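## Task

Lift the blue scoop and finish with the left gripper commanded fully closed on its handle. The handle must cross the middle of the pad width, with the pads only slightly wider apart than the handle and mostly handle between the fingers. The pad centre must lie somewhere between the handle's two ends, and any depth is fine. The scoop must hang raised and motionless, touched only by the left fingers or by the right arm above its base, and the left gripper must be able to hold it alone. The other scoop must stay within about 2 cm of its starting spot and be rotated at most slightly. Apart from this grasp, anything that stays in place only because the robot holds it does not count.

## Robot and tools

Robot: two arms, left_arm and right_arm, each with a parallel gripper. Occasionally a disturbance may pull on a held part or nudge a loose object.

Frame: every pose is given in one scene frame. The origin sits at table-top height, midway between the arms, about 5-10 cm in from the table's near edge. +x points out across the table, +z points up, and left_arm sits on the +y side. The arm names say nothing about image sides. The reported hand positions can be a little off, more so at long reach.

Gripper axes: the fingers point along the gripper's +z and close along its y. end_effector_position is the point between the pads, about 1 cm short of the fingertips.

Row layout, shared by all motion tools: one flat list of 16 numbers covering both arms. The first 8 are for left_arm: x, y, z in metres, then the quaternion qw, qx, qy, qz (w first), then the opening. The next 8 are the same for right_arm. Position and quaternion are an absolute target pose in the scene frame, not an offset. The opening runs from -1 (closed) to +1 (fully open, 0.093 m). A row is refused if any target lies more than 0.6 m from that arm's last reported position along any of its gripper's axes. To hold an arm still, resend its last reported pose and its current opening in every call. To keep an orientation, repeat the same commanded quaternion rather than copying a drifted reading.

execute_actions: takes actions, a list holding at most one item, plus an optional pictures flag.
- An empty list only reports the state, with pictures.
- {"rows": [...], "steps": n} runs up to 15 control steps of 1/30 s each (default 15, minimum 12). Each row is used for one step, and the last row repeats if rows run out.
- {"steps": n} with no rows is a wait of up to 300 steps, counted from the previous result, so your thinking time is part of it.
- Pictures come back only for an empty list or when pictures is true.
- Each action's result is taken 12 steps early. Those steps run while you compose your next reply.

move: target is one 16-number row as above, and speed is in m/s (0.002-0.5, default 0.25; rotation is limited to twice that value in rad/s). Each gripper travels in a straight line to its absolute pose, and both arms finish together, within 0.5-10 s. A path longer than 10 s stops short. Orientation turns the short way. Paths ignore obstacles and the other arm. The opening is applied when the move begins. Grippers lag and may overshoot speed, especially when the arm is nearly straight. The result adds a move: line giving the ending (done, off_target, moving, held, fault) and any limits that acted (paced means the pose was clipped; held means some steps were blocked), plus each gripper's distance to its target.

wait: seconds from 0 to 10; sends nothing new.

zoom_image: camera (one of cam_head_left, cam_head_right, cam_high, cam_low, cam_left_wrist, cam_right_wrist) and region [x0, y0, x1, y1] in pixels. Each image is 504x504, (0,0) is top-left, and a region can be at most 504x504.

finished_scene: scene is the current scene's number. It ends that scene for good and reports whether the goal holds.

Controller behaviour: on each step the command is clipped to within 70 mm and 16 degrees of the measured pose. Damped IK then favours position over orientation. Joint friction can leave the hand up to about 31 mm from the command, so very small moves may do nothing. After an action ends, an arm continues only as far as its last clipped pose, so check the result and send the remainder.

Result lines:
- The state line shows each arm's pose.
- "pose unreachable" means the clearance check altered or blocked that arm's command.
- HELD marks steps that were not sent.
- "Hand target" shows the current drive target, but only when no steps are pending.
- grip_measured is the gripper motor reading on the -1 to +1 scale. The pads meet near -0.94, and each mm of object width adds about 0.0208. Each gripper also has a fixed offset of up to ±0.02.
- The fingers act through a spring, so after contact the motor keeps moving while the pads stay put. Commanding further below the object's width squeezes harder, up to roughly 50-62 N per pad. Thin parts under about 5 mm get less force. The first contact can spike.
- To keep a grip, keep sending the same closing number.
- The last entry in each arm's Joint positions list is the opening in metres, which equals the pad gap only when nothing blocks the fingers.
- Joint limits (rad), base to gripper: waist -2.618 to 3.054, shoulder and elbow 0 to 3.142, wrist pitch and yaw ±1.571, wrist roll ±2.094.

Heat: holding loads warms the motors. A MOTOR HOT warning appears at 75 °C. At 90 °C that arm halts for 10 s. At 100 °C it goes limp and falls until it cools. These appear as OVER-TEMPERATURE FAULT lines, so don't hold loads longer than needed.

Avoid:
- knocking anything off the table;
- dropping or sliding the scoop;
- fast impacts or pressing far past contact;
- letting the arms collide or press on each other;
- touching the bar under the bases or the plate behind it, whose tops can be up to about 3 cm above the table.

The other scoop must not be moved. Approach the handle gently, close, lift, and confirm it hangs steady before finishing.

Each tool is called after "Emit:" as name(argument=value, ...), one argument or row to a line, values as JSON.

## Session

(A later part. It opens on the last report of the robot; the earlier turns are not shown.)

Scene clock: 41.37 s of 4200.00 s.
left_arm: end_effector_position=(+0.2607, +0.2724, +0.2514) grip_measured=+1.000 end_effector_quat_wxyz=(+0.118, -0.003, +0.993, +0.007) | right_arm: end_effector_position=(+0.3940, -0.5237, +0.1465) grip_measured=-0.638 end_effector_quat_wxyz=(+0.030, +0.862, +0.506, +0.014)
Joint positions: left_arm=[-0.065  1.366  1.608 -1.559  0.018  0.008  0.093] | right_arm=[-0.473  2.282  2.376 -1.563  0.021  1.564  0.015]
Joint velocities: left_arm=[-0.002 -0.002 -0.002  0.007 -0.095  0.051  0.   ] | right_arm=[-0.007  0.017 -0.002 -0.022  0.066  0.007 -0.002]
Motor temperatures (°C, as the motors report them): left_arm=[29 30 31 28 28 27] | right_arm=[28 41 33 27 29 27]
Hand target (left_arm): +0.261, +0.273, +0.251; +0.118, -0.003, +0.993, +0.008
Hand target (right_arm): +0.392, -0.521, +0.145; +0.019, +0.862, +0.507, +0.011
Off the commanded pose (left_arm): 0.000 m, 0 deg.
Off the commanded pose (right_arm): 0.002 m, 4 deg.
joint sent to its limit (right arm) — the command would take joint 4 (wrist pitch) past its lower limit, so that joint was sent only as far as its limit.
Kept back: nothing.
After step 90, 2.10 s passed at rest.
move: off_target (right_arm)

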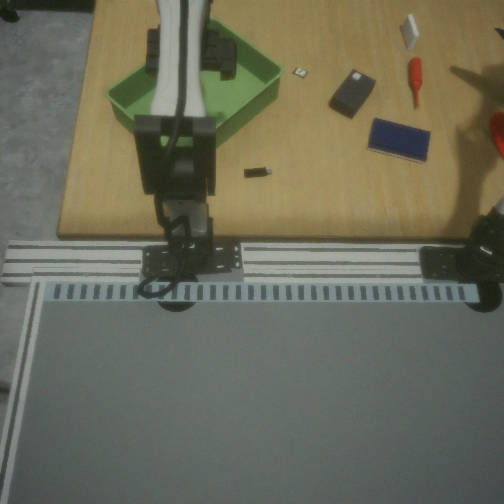

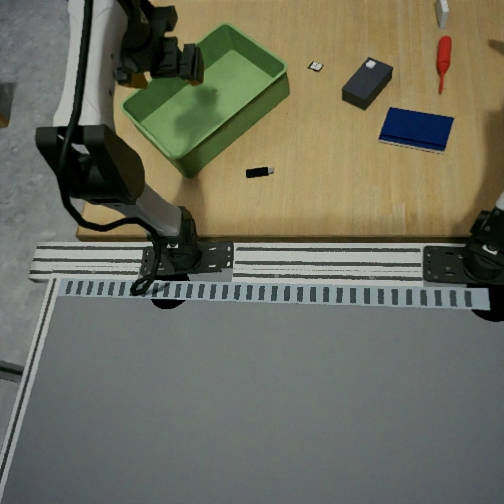

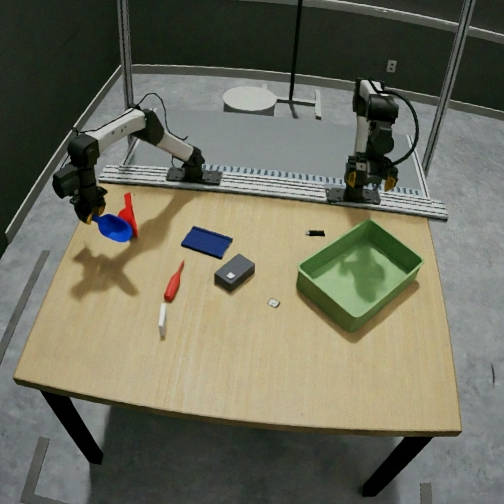

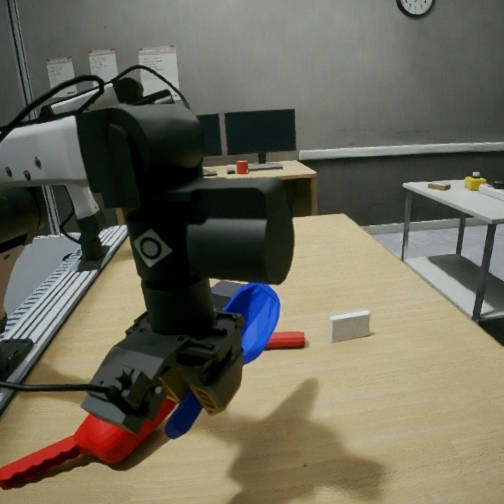

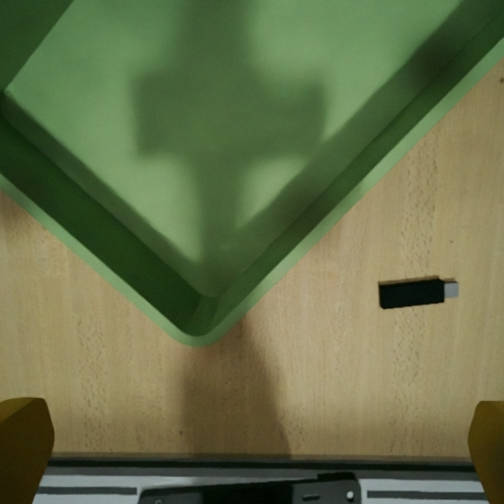

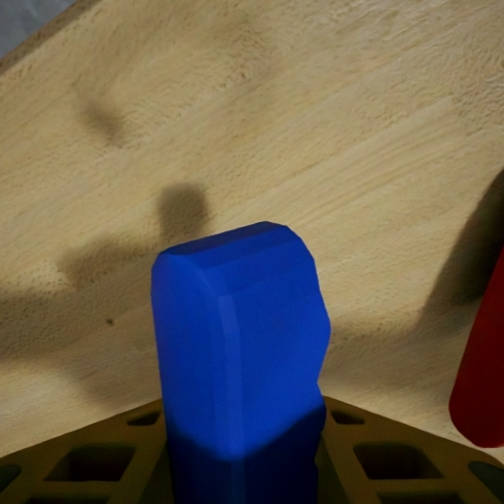

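Emit:
move(
  target=[0.28, 0.27, 0.21, 0.0828, 0.3736, 0.902, 0.2, 0.4, 0.25, -0.02, 0.07, 0.0, 0.3827, 0.9239, 0.0, -1],
  speed=0.3,
)

Scene clock: 44.87 s of 4200.00 s.
left_arm: end_effector_position=(+0.2828, +0.2703, +0.2091) grip_measured=+0.403 end_effector_quat_wxyz=(+0.077, +0.369, +0.905, +0.196) | right_arm: end_effector_position=(+0.2491, -0.0274, +0.0697) grip_measured=-0.639 end_effector_quat_wxyz=(+0.009, +0.380, +0.925, +0.005)
Joint positions: left_arm=[-0.293  1.366  1.391 -1.343 -0.334  0.601  0.065] | right_arm=[ 0.88   1.953  1.486 -1.096  0.051  1.616  0.015]
Joint velocities: left_arm=[-0.007 -0.007 -0.002  0.081 -0.037  0.022  0.001] | right_arm=[ 0.007 -0.002 -0.017 -0.007 -0.066  0.037 -0.   ]
Motor temperatures (°C, as the motors report them): left_arm=[29 30 31 28 28 27] | right_arm=[28 42 33 27 29 27]
Hand target (left_arm): +0.280, +0.270, +0.210; +0.083, +0.373, +0.902, +0.201
Hand target (right_arm): +0.250, -0.022, +0.069; +0.005, +0.382, +0.924, +0.008
Off the commanded pose (left_arm): 0.003 m, 1 deg.
Off the commanded pose (right_arm): 0.007 m, 1 deg.
Kept back: nothing.
move: done

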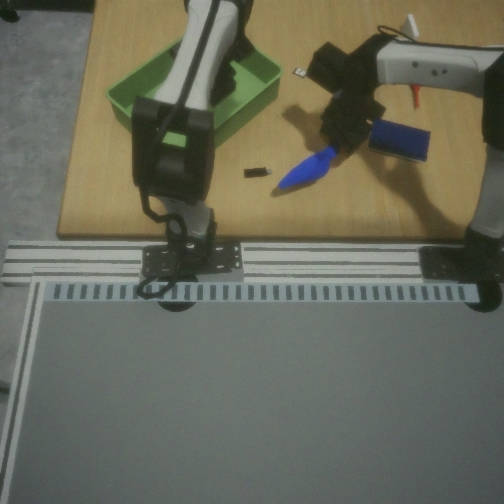

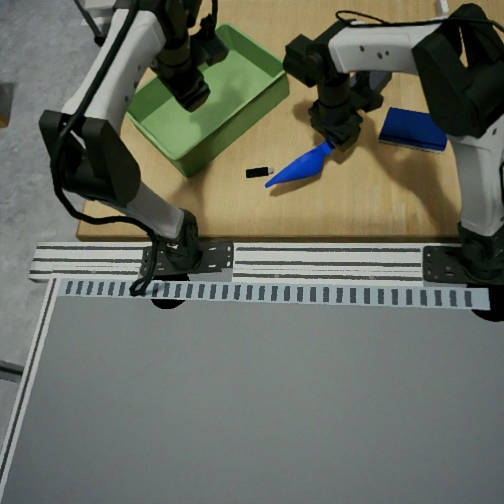

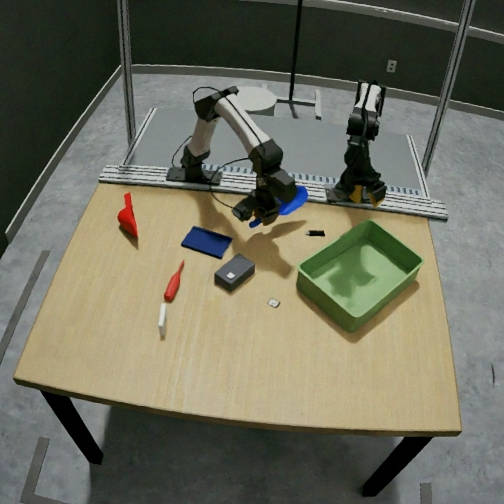

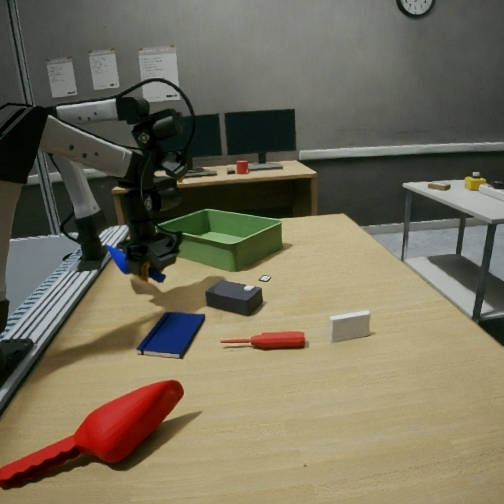

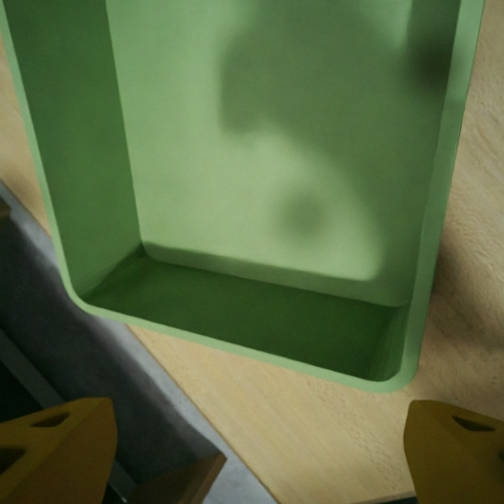

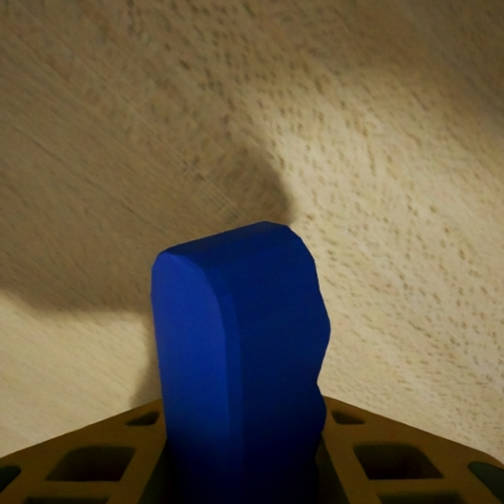

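Emit:
move(
  target=[0.28, 0.27, 0.21, 0.0828, 0.3736, 0.902, 0.2, 0.4, 0.249, -0.027, 0.01, 0.0, 0.3827, 0.9239, 0.0, -1],
  speed=0.08,
)

Scene clock: 46.40 s of 4200.00 s.
left_arm: end_effector_position=(+0.2831, +0.2704, +0.2092) grip_measured=+0.403 end_effector_quat_wxyz=(+0.077, +0.369, +0.905, +0.196) | right_arm: end_effector_position=(+0.2544, -0.0228, +0.0208) grip_measured=-0.639 end_effector_quat_wxyz=(+0.010, +0.383, +0.924, +0.009)
Joint positions: left_arm=[-0.293  1.366  1.391 -1.342 -0.335  0.603  0.065] | right_arm=[ 0.873  2.028  1.39  -0.918  0.051  1.616  0.015]
Joint velocities: left_arm=[ 0.012 -0.022 -0.012  0.139 -0.007  0.007 -0.001] | right_arm=[-0.012  0.012  0.002  0.037 -0.037  0.022 -0.   ]
Motor temperatures (°C, as the motors report them): left_arm=[29 30 31 28 28 27] | right_arm=[28 42 33 27 29 27]
Hand target (left_arm): +0.280, +0.270, +0.210; +0.083, +0.374, +0.902, +0.200
Hand target (right_arm): +0.250, -0.026, +0.010; +0.000, +0.383, +0.924, -0.000
Off the commanded pose (left_arm): 0.003 m, 1 deg.
Off the commanded pose (right_arm): 0.013 m, 2 deg.
Kept back: nothing.
move: off_target (right_arm)

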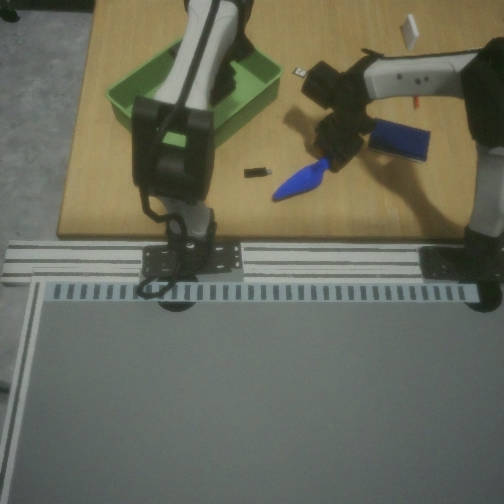

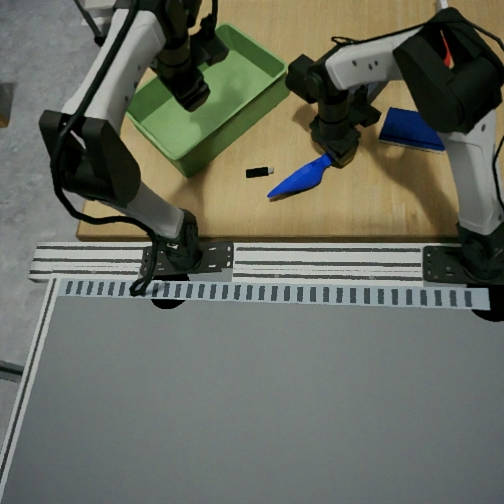

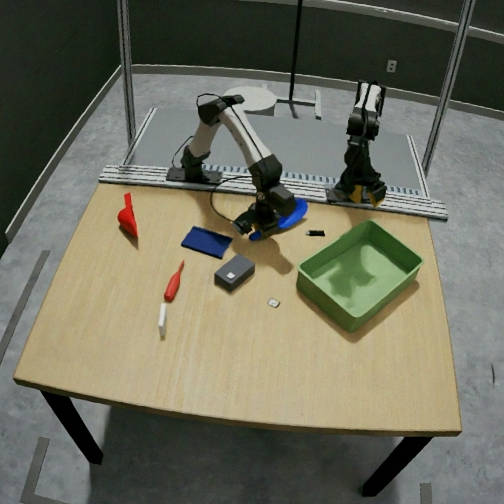

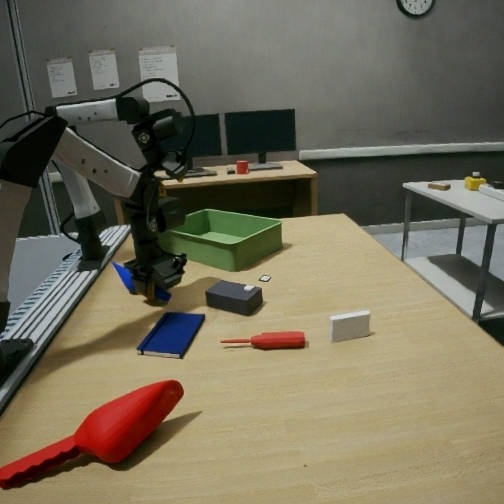

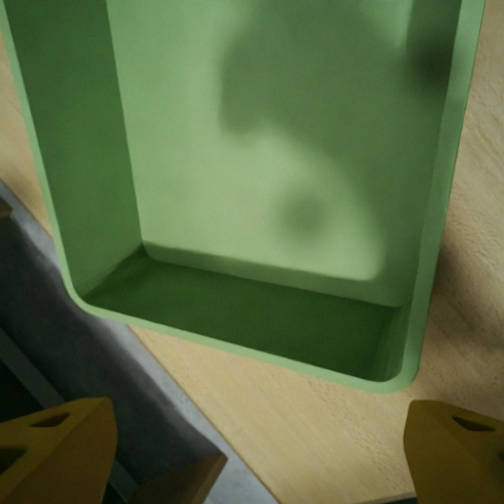

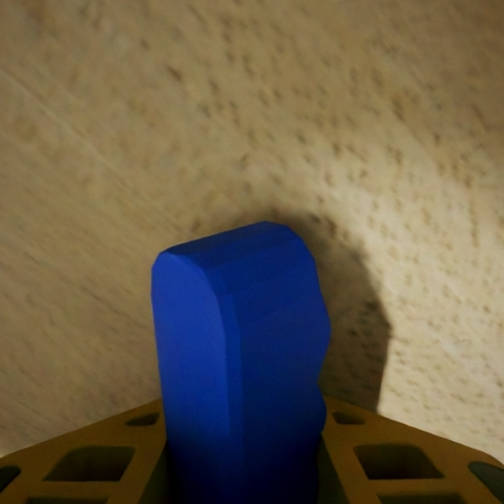

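Emit:
zoom_image(
  camera="cam_low",
  region=[95, 240, 205, 320],
)

Region (95, 240, 205, 320) of cam_low's 504x504 image, scaled by 4.582, with more detail than that image has; it fills the top 367 rows of this view, and the rest is white.

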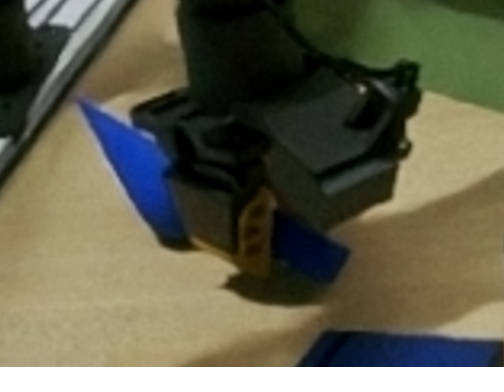

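Emit:
move(
  target=[0.28, 0.27, 0.21, 0.0828, 0.3736, 0.902, 0.2, 0.4, 0.249, -0.027, 0.0, 0.0, 0.3827, 0.9239, 0.0, -1],
  speed=0.05,
)

Scene clock: 47.80 s of 4200.00 s.
left_arm: end_effector_position=(+0.2831, +0.2704, +0.2092) grip_measured=+0.403 end_effector_quat_wxyz=(+0.077, +0.369, +0.905, +0.196) | right_arm: end_effector_position=(+0.2564, -0.0204, +0.0184) grip_measured=-0.639 end_effector_quat_wxyz=(+0.013, +0.383, +0.923, +0.017)
Joint positions: left_arm=[-0.293  1.366  1.391 -1.342 -0.335  0.603  0.065] | right_arm=[ 0.873  2.028  1.379 -0.889  0.051  1.616  0.015]
Joint velocities: left_arm=[-0.007 -0.002  0.022  0.007 -0.007 -0.022 -0.001] | right_arm=[ 0.002 -0.022  0.002 -0.037 -0.037  0.051 -0.   ]
Motor temperatures (°C, as the motors report them): left_arm=[29 30 31 28 28 27] | right_arm=[28 42 33 27 29 27]
Hand target (left_arm): +0.280, +0.270, +0.210; +0.083, +0.373, +0.902, +0.200
Hand target (right_arm): +0.249, -0.027, +0.001; +0.000, +0.383, +0.924, -0.000
Off the commanded pose (left_arm): 0.003 m, 1 deg.
Off the commanded pose (right_arm): 0.021 m, 2 deg.
Kept back: nothing.
move: off_target (right_arm)

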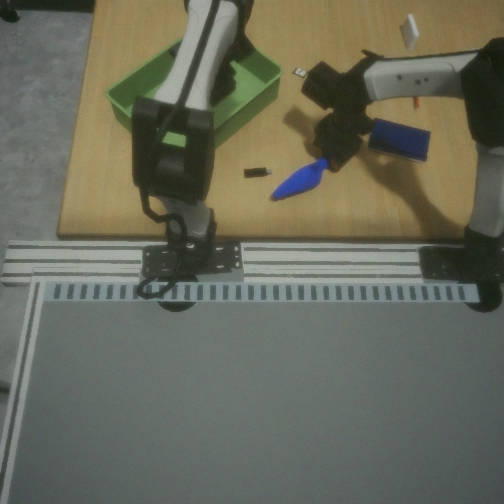

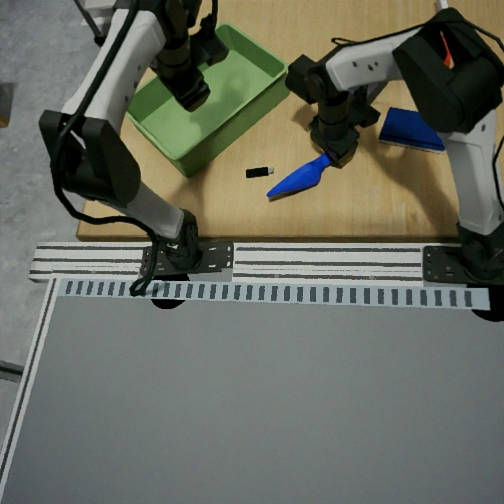

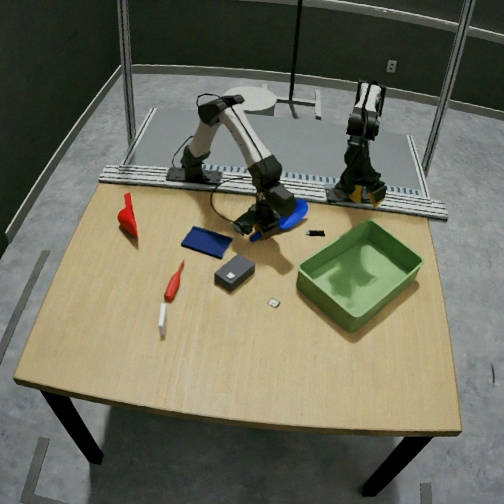

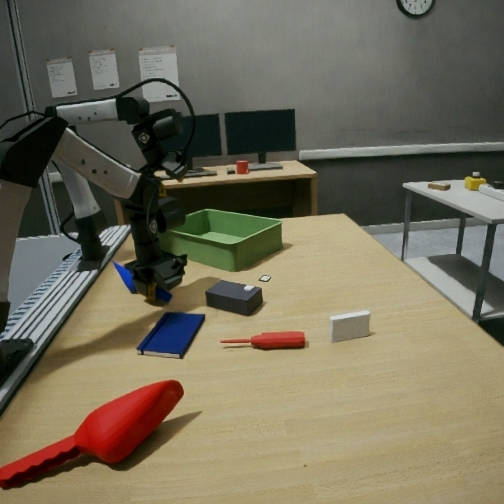

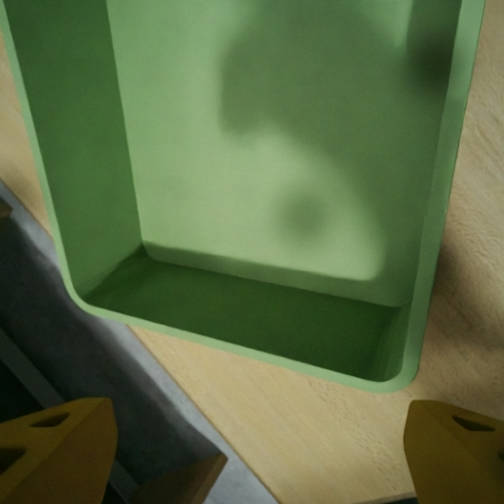

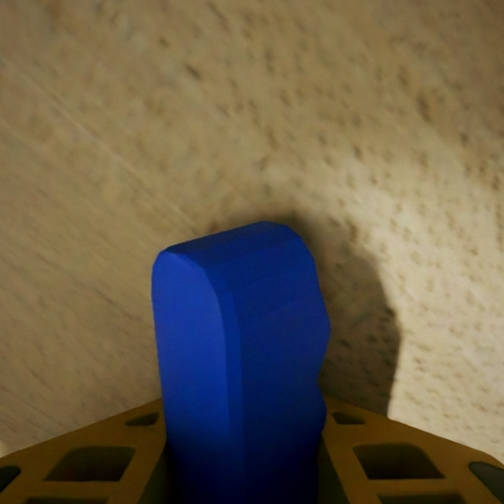

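Emit:
execute_actions(
  actions=[
    {"rows": [[0.28, 0.27, 0.21, 0.0828, 0.3736, 0.902, 0.2, 0.4, 0.2485, -0.0275, -0.002, 0.0, 0.3827, 0.9239, 0.0, -1],[0.28, 0.27, 0.21, 0.0828, 0.3736, 0.902, 0.2, 0.4, 0.248, -0.028, -0.004, 0.0, 0.3827, 0.9239, 0.0, -1],[0.28, 0.27, 0.21, 0.0828, 0.3736, 0.902, 0.2, 0.4, 0.247, -0.029, -0.006, 0.0, 0.3827, 0.9239, 0.0, -1],[0.28, 0.27, 0.21, 0.0828, 0.3736, 0.902, 0.2, 0.4, 0.246, -0.030, -0.008, 0.0, 0.3827, 0.9239, 0.0, -1],[0.28, 0.27, 0.21, 0.0828, 0.3736, 0.902, 0.2, 0.4, 0.246, -0.030, -0.008, 0.0, 0.3827, 0.9239, 0.0, -1],[0.28, 0.27, 0.21, 0.0828, 0.3736, 0.902, 0.2, 0.4, 0.246, -0.030, -0.008, 0.0, 0.3827, 0.9239, 0.0, -1],[0.28, 0.27, 0.21, 0.0828, 0.3736, 0.902, 0.2, 0.4, 0.246, -0.030, -0.008, 0.0, 0.3827, 0.9239, 0.0, -1],[0.28, 0.27, 0.21, 0.0828, 0.3736, 0.902, 0.2, 0.4, 0.246, -0.030, -0.008, 0.0, 0.3827, 0.9239, 0.0, -1],[0.28, 0.27, 0.21, 0.0828, 0.3736, 0.902, 0.2, 0.4, 0.246, -0.030, -0.008, 0.0, 0.3827, 0.9239, 0.0, -1],[0.28, 0.27, 0.21, 0.0828, 0.3736, 0.902, 0.2, 0.4, 0.246, -0.030, -0.008, 0.0, 0.3827, 0.9239, 0.0, -1],[0.28, 0.27, 0.21, 0.0828, 0.3736, 0.902, 0.2, 0.4, 0.246, -0.030, -0.008, 0.0, 0.3827, 0.9239, 0.0, -1],[0.28, 0.27, 0.21, 0.0828, 0.3736, 0.902, 0.2, 0.4, 0.246, -0.030, -0.008, 0.0, 0.3827, 0.9239, 0.0, -0.5],[0.28, 0.27, 0.21, 0.0828, 0.3736, 0.902, 0.2, 0.4, 0.246, -0.030, -0.008, 0.0, 0.3827, 0.9239, 0.0, -0.4],[0.28, 0.27, 0.21, 0.0828, 0.3736, 0.902, 0.2, 0.4, 0.246, -0.030, -0.008, 0.0, 0.3827, 0.9239, 0.0, -0.2],[0.28, 0.27, 0.21, 0.0828, 0.3736, 0.902, 0.2, 0.4, 0.246, -0.030, -0.008, 0.0, 0.3827, 0.9239, 0.0, 0.3]], "steps": 15},
  ],
)

Emit:
wait(
  seconds=0.4,
)

Scene clock: 50.17 s of 4200.00 s.
left_arm: end_effector_position=(+0.2831, +0.2704, +0.2092) grip_measured=+0.403 end_effector_quat_wxyz=(+0.077, +0.369, +0.905, +0.196) | right_arm: end_effector_position=(+0.2560, -0.0207, +0.0175) grip_measured=-0.639 end_effector_quat_wxyz=(+0.013, +0.383, +0.923, +0.017)
Joint positions: left_arm=[-0.293  1.366  1.391 -1.342 -0.335  0.603  0.065] | right_arm=[ 0.873  2.027  1.375 -0.885  0.051  1.616  0.015]
Joint velocities: left_arm=[ 0.007 -0.007 -0.012 -0.066  0.007  0.081 -0.002] | right_arm=[-0.027 -0.046 -0.022  0.125  0.051 -0.022 -0.   ]
Motor temperatures (°C, as the motors report them): left_arm=[29 30 31 28 28 27] | right_arm=[28 42 33 27 29 27]
Steps of this call (steps 1 to 68: nothing new was sent; steps 69 to 71: the first 3 steps of this action). Readings (end_effector_position):
69: left_arm (+0.2831, +0.2704, +0.2092) | right_arm (+0.2564, -0.0204, +0.0184)
70: left_arm (+0.2831, +0.2704, +0.2092) | right_arm (+0.2561, -0.0206, +0.0178)
71: the state above

Scene clock: 50.97 s of 4200.00 s.
left_arm: end_effector_position=(+0.2831, +0.2704, +0.2092) grip_measured=+0.403 end_effector_quat_wxyz=(+0.077, +0.369, +0.905, +0.196) | right_arm: end_effector_position=(+0.2675, -0.0091, +0.0205) grip_measured=+0.297 end_effector_quat_wxyz=(+0.027, +0.385, +0.921, +0.054)
Joint positions: left_arm=[-0.293  1.366  1.391 -1.342 -0.335  0.603  0.065] | right_arm=[ 0.871  2.014  1.362 -0.805  0.051  1.616  0.059]
Joint velocities: left_arm=[ 0.007  0.002 -0.002  0.007 -0.066  0.022 -0.   ] | right_arm=[ 0.027 -0.002  0.002  0.007  0.022  0.007  0.   ]
Motor temperatures (°C, as the motors report them): left_arm=[29 30 31 28 28 27] | right_arm=[28 42 33 27 29 27]
Hand target (left_arm): +0.280, +0.270, +0.210; +0.083, +0.373, +0.902, +0.200
Hand target (right_arm): +0.246, -0.030, -0.007; -0.000, +0.383, +0.924, -0.001
Off the commanded pose (left_arm): 0.003 m, 1 deg.
Off the commanded pose (right_arm): 0.041 m, 7 deg.
Kept back: nothing.
Steps of this call (steps 1 to 12: the last 12 steps of your previous action; steps 13 to 24: nothing new was sent). Readings (end_effector_position):
1: left_arm (+0.2831, +0.2704, +0.2092) | right_arm (+0.2559, -0.0208, +0.0173)
2: left_arm (+0.2831, +0.2704, +0.2092) | right_arm (+0.2559, -0.0209, +0.0174)
4: left_arm (+0.2831, +0.2704, +0.2092) | right_arm (+0.2559, -0.0208, +0.0175)
8: left_arm (+0.2831, +0.2704, +0.2092) | right_arm (+0.2560, -0.0208, +0.0175)
24: the state above

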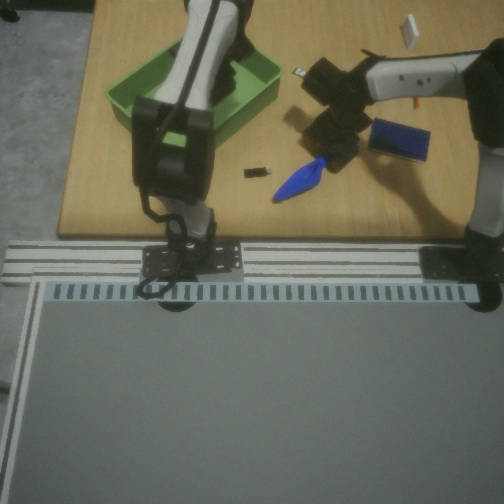

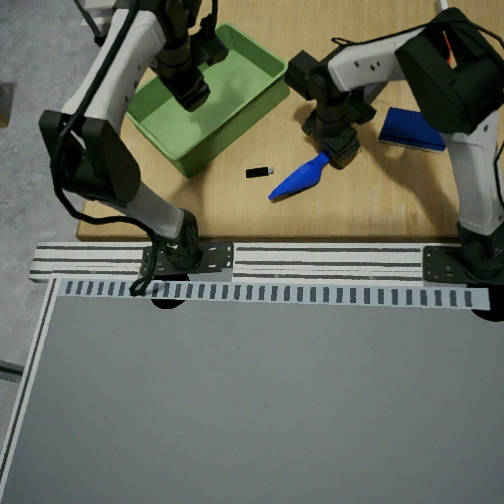

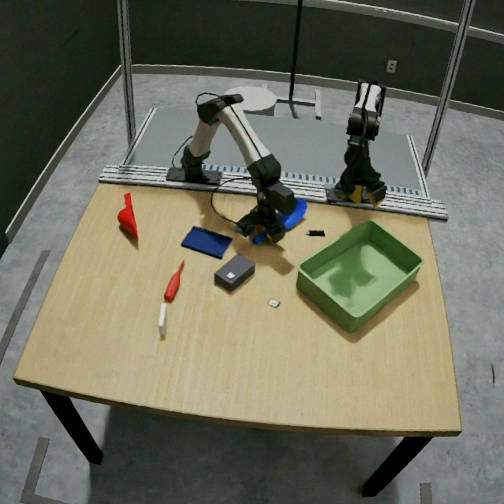

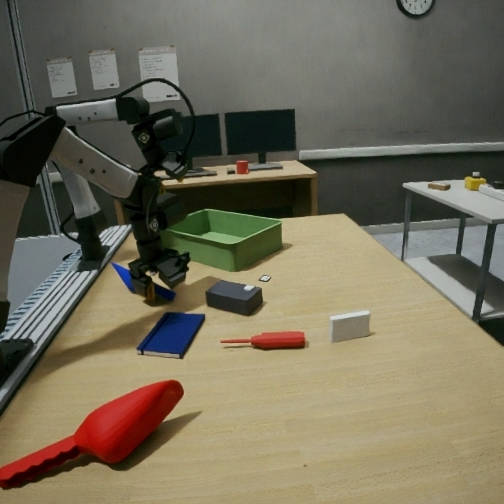

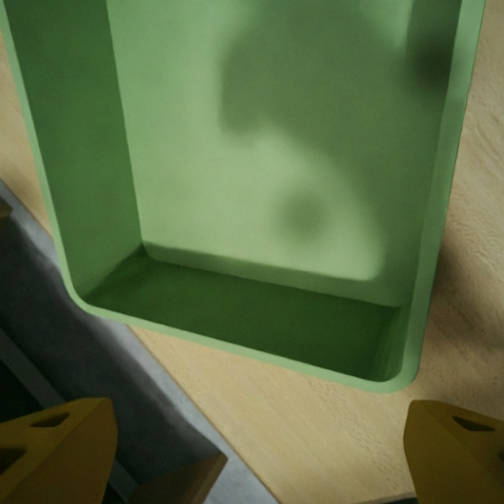

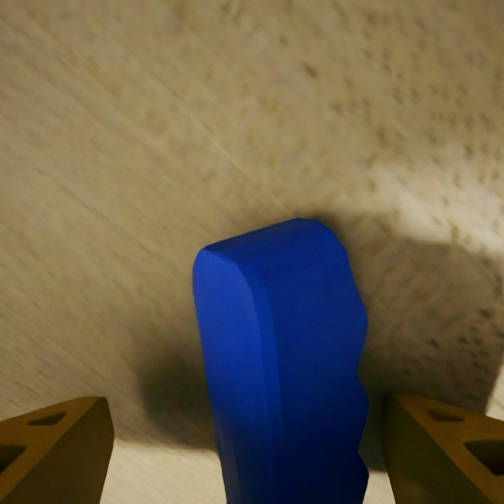

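Emit:
move(
  target=[0.28, 0.27, 0.21, 0.0828, 0.3736, 0.902, 0.2, 0.4, 0.254, -0.023, 0.09, 0.0, 0.3827, 0.9239, 0.0, 0.3],
  speed=0.2,
)

Scene clock: 52.63 s of 4200.00 s.
left_arm: end_effector_position=(+0.2831, +0.2704, +0.2092) grip_measured=+0.403 end_effector_quat_wxyz=(+0.077, +0.369, +0.905, +0.196) | right_arm: end_effector_position=(+0.2551, -0.0264, +0.0890) grip_measured=+0.297 end_effector_quat_wxyz=(+0.007, +0.383, +0.924, +0.001)
Joint positions: left_arm=[-0.293  1.366  1.391 -1.342 -0.335  0.603  0.065] | right_arm=[ 0.871  1.966  1.582 -1.187  0.051  1.616  0.059]
Joint velocities: left_arm=[-0.012  0.002  0.012  0.022 -0.037 -0.007  0.   ] | right_arm=[-0.002  0.002  0.002 -0.007 -0.022  0.037  0.   ]
Motor temperatures (°C, as the motors report them): left_arm=[29 30 31 28 28 27] | right_arm=[28 42 33 27 29 27]
Hand target (left_arm): +0.280, +0.270, +0.210; +0.083, +0.373, +0.902, +0.200
Hand target (right_arm): +0.253, -0.024, +0.090; +0.001, +0.382, +0.924, +0.000
Off the commanded pose (left_arm): 0.003 m, 1 deg.
Off the commanded pose (right_arm): 0.004 m, 1 deg.
Kept back: nothing.
move: done

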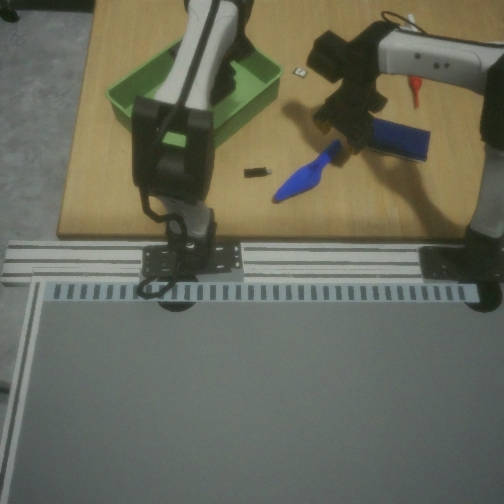

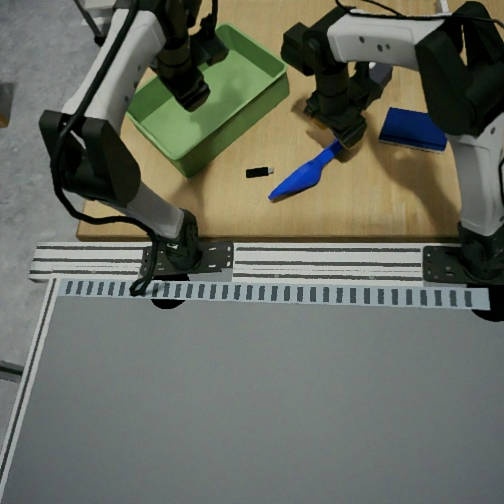

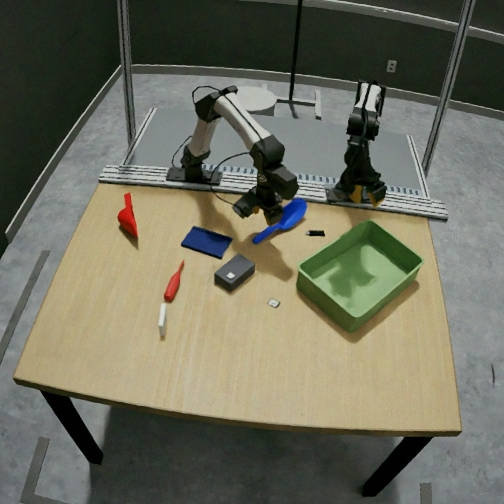

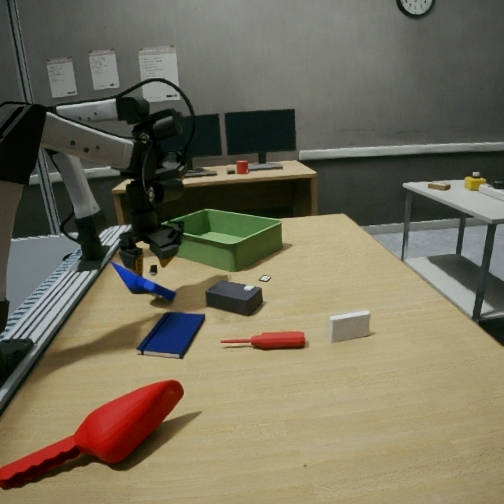

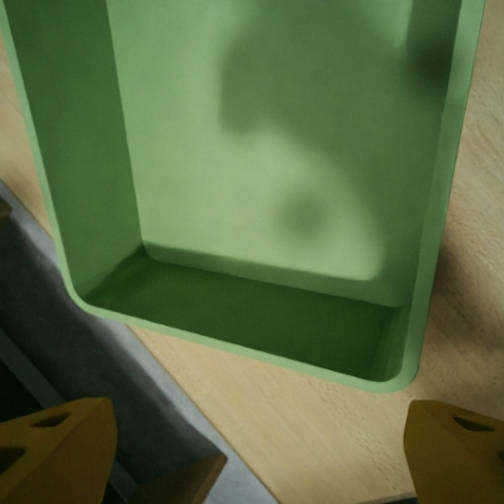

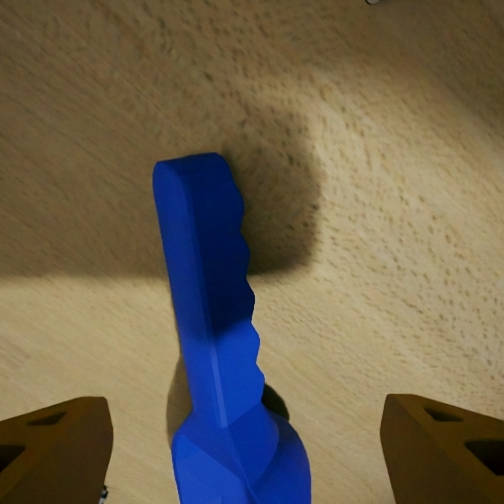

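Emit:
move(
  target=[0.24, -0.04, 0.095, 0.0705, 0.3179, 0.9231, 0.2046, 0.4, 0.2, -0.39, 0.2, 0.0, 0.3827, 0.9239, 0.0, 0.3],
  speed=0.3,
)

Scene clock: 56.07 s of 4200.00 s.
left_arm: end_effector_position=(+0.2449, -0.0406, +0.0940) grip_measured=+0.403 end_effector_quat_wxyz=(+0.079, +0.320, +0.922, +0.204) | right_arm: end_effector_position=(+0.1990, -0.3906, +0.1966) grip_measured=+0.297 end_effector_quat_wxyz=(+0.006, +0.385, +0.923, -0.015)
Joint positions: left_arm=[-1.18   2.175  1.939 -1.48  -0.408 -0.463  0.065] | right_arm=[-0.357  1.36   1.388 -1.554  0.049  0.39   0.059]
Joint velocities: left_arm=[-0.017 -0.012 -0.002  0.022  0.125 -0.066 -0.   ] | right_arm=[-0.012 -0.002  0.007 -0.022 -0.007 -0.022  0.   ]
Motor temperatures (°C, as the motors report them): left_arm=[29 31 31 28 28 27] | right_arm=[28 42 34 27 29 27]
Hand target (left_arm): +0.244, -0.040, +0.095; +0.074, +0.318, +0.922, +0.206
Hand target (right_arm): +0.198, -0.390, +0.198; -0.004, +0.383, +0.924, -0.009
Off the commanded pose (left_arm): 0.005 m, 1 deg.
Off the commanded pose (right_arm): 0.004 m, 2 deg.
Kept back: nothing.
move: done

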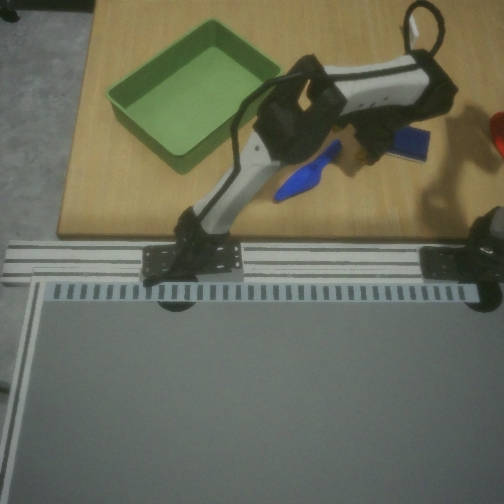

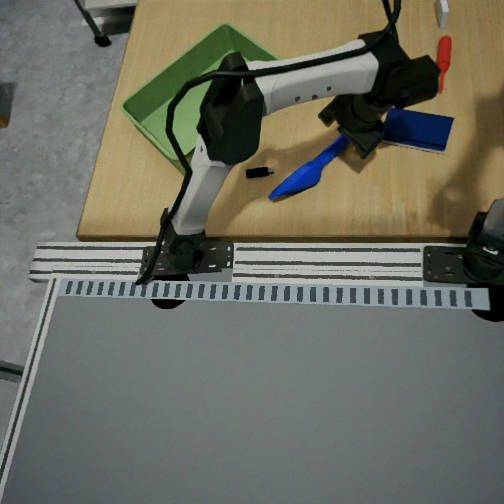

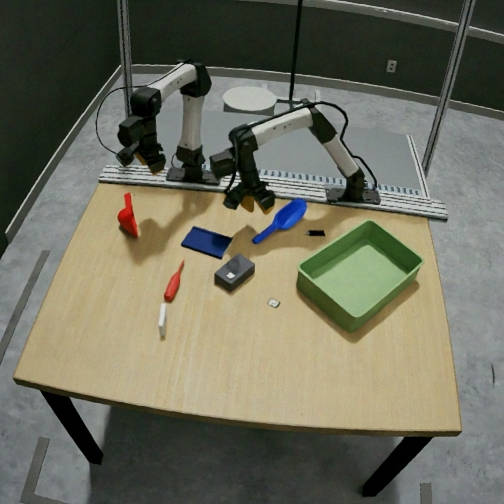

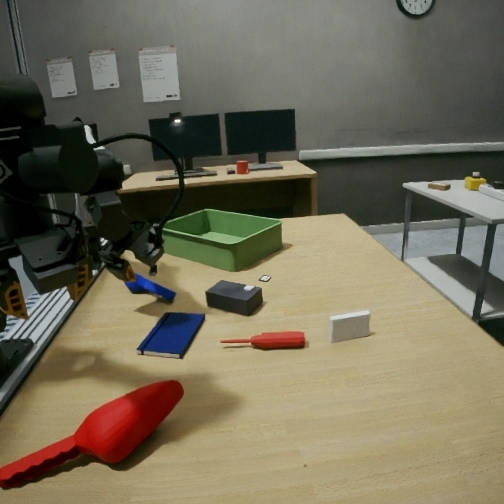

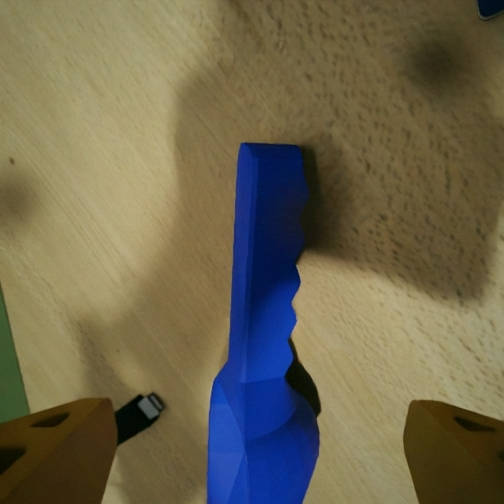

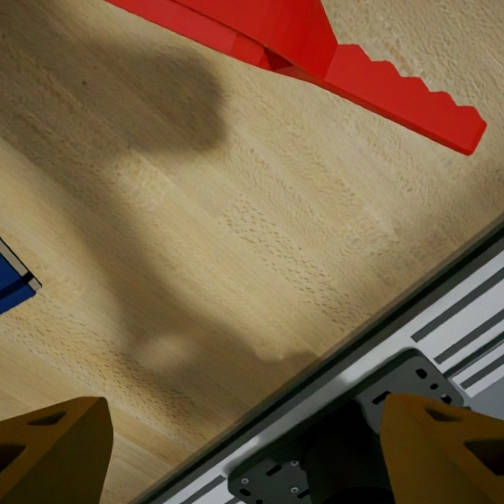

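Emit:
zoom_image(
  camera="cam_left_wrist",
  region=[130, 120, 400, 420],
)

Region (130, 120, 400, 420) of cam_left_wrist's 504x504 image, scaled by 1.680, with more detail than that image has; it fills the left 454 columns of this view, and the rest is white.

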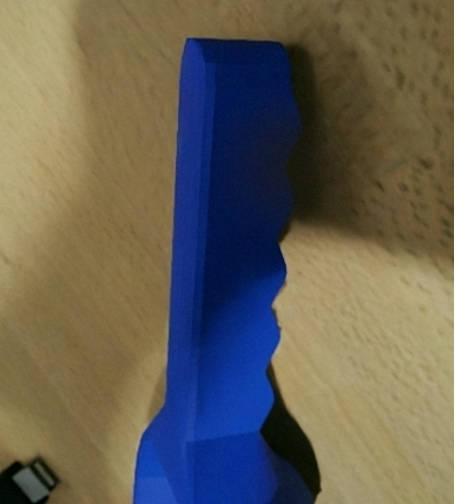

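Emit:
move(
  target=[0.24, -0.0345, 0.0575, 0.1281, 0.352, 0.8713, 0.3171, 0.0, 0.199, -0.3906, 0.1966, 0.006, 0.385, 0.923, -0.015, 0.3],
  speed=0.15,
)

Scene clock: 65.30 s of 4200.00 s.
left_arm: end_effector_position=(+0.2426, -0.0360, +0.0646) grip_measured=+0.003 end_effector_quat_wxyz=(+0.130, +0.349, +0.875, +0.309) | right_arm: end_effector_position=(+0.1989, -0.3905, +0.1966) grip_measured=+0.297 end_effector_quat_wxyz=(+0.005, +0.384, +0.923, -0.014)
Joint positions: left_arm=[-1.263  2.253  1.854 -1.448 -0.625 -0.52   0.045] | right_arm=[-0.357  1.36   1.388 -1.555  0.048  0.388  0.059]
Joint velocities: left_arm=[-0.007  0.007  0.002  0.007 -0.051 -0.051 -0.001] | right_arm=[ 0.017 -0.032 -0.007 -0.037 -0.007 -0.022  0.   ]
Motor temperatures (°C, as the motors report them): left_arm=[29 34 32 27 28 27] | right_arm=[28 40 35 27 29 27]
Hand target (left_arm): +0.240, -0.035, +0.058; +0.129, +0.352, +0.871, +0.317
Hand target (right_arm): +0.199, -0.391, +0.197; +0.006, +0.385, +0.923, -0.015
Off the commanded pose (left_arm): 0.008 m, 1 deg.
Off the commanded pose (right_arm): 0.000 m, 0 deg.
Kept back: nothing.
After step 90, 4.87 s passed at rest.
move: done

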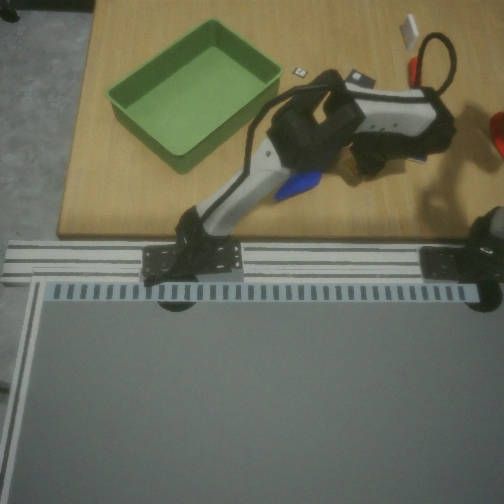

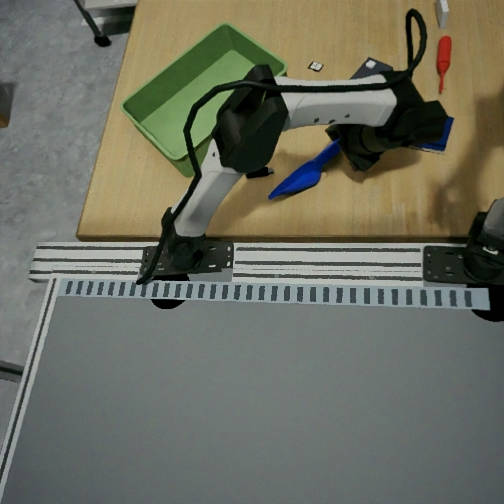

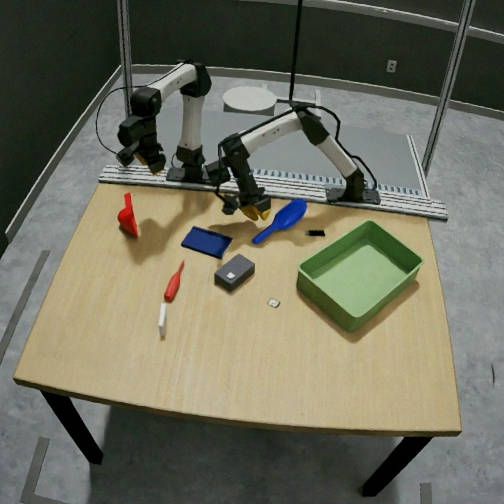

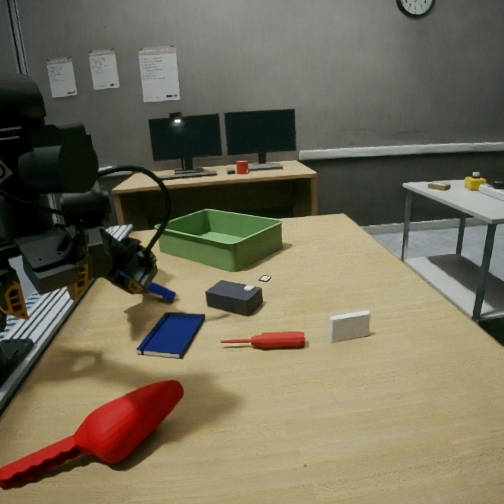

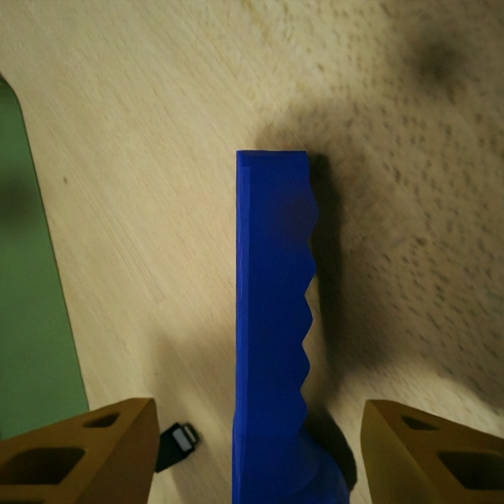

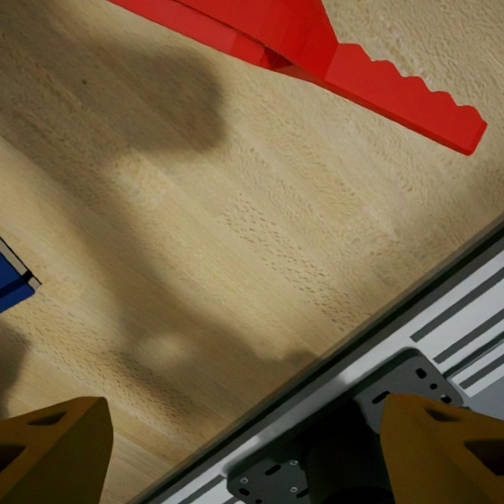

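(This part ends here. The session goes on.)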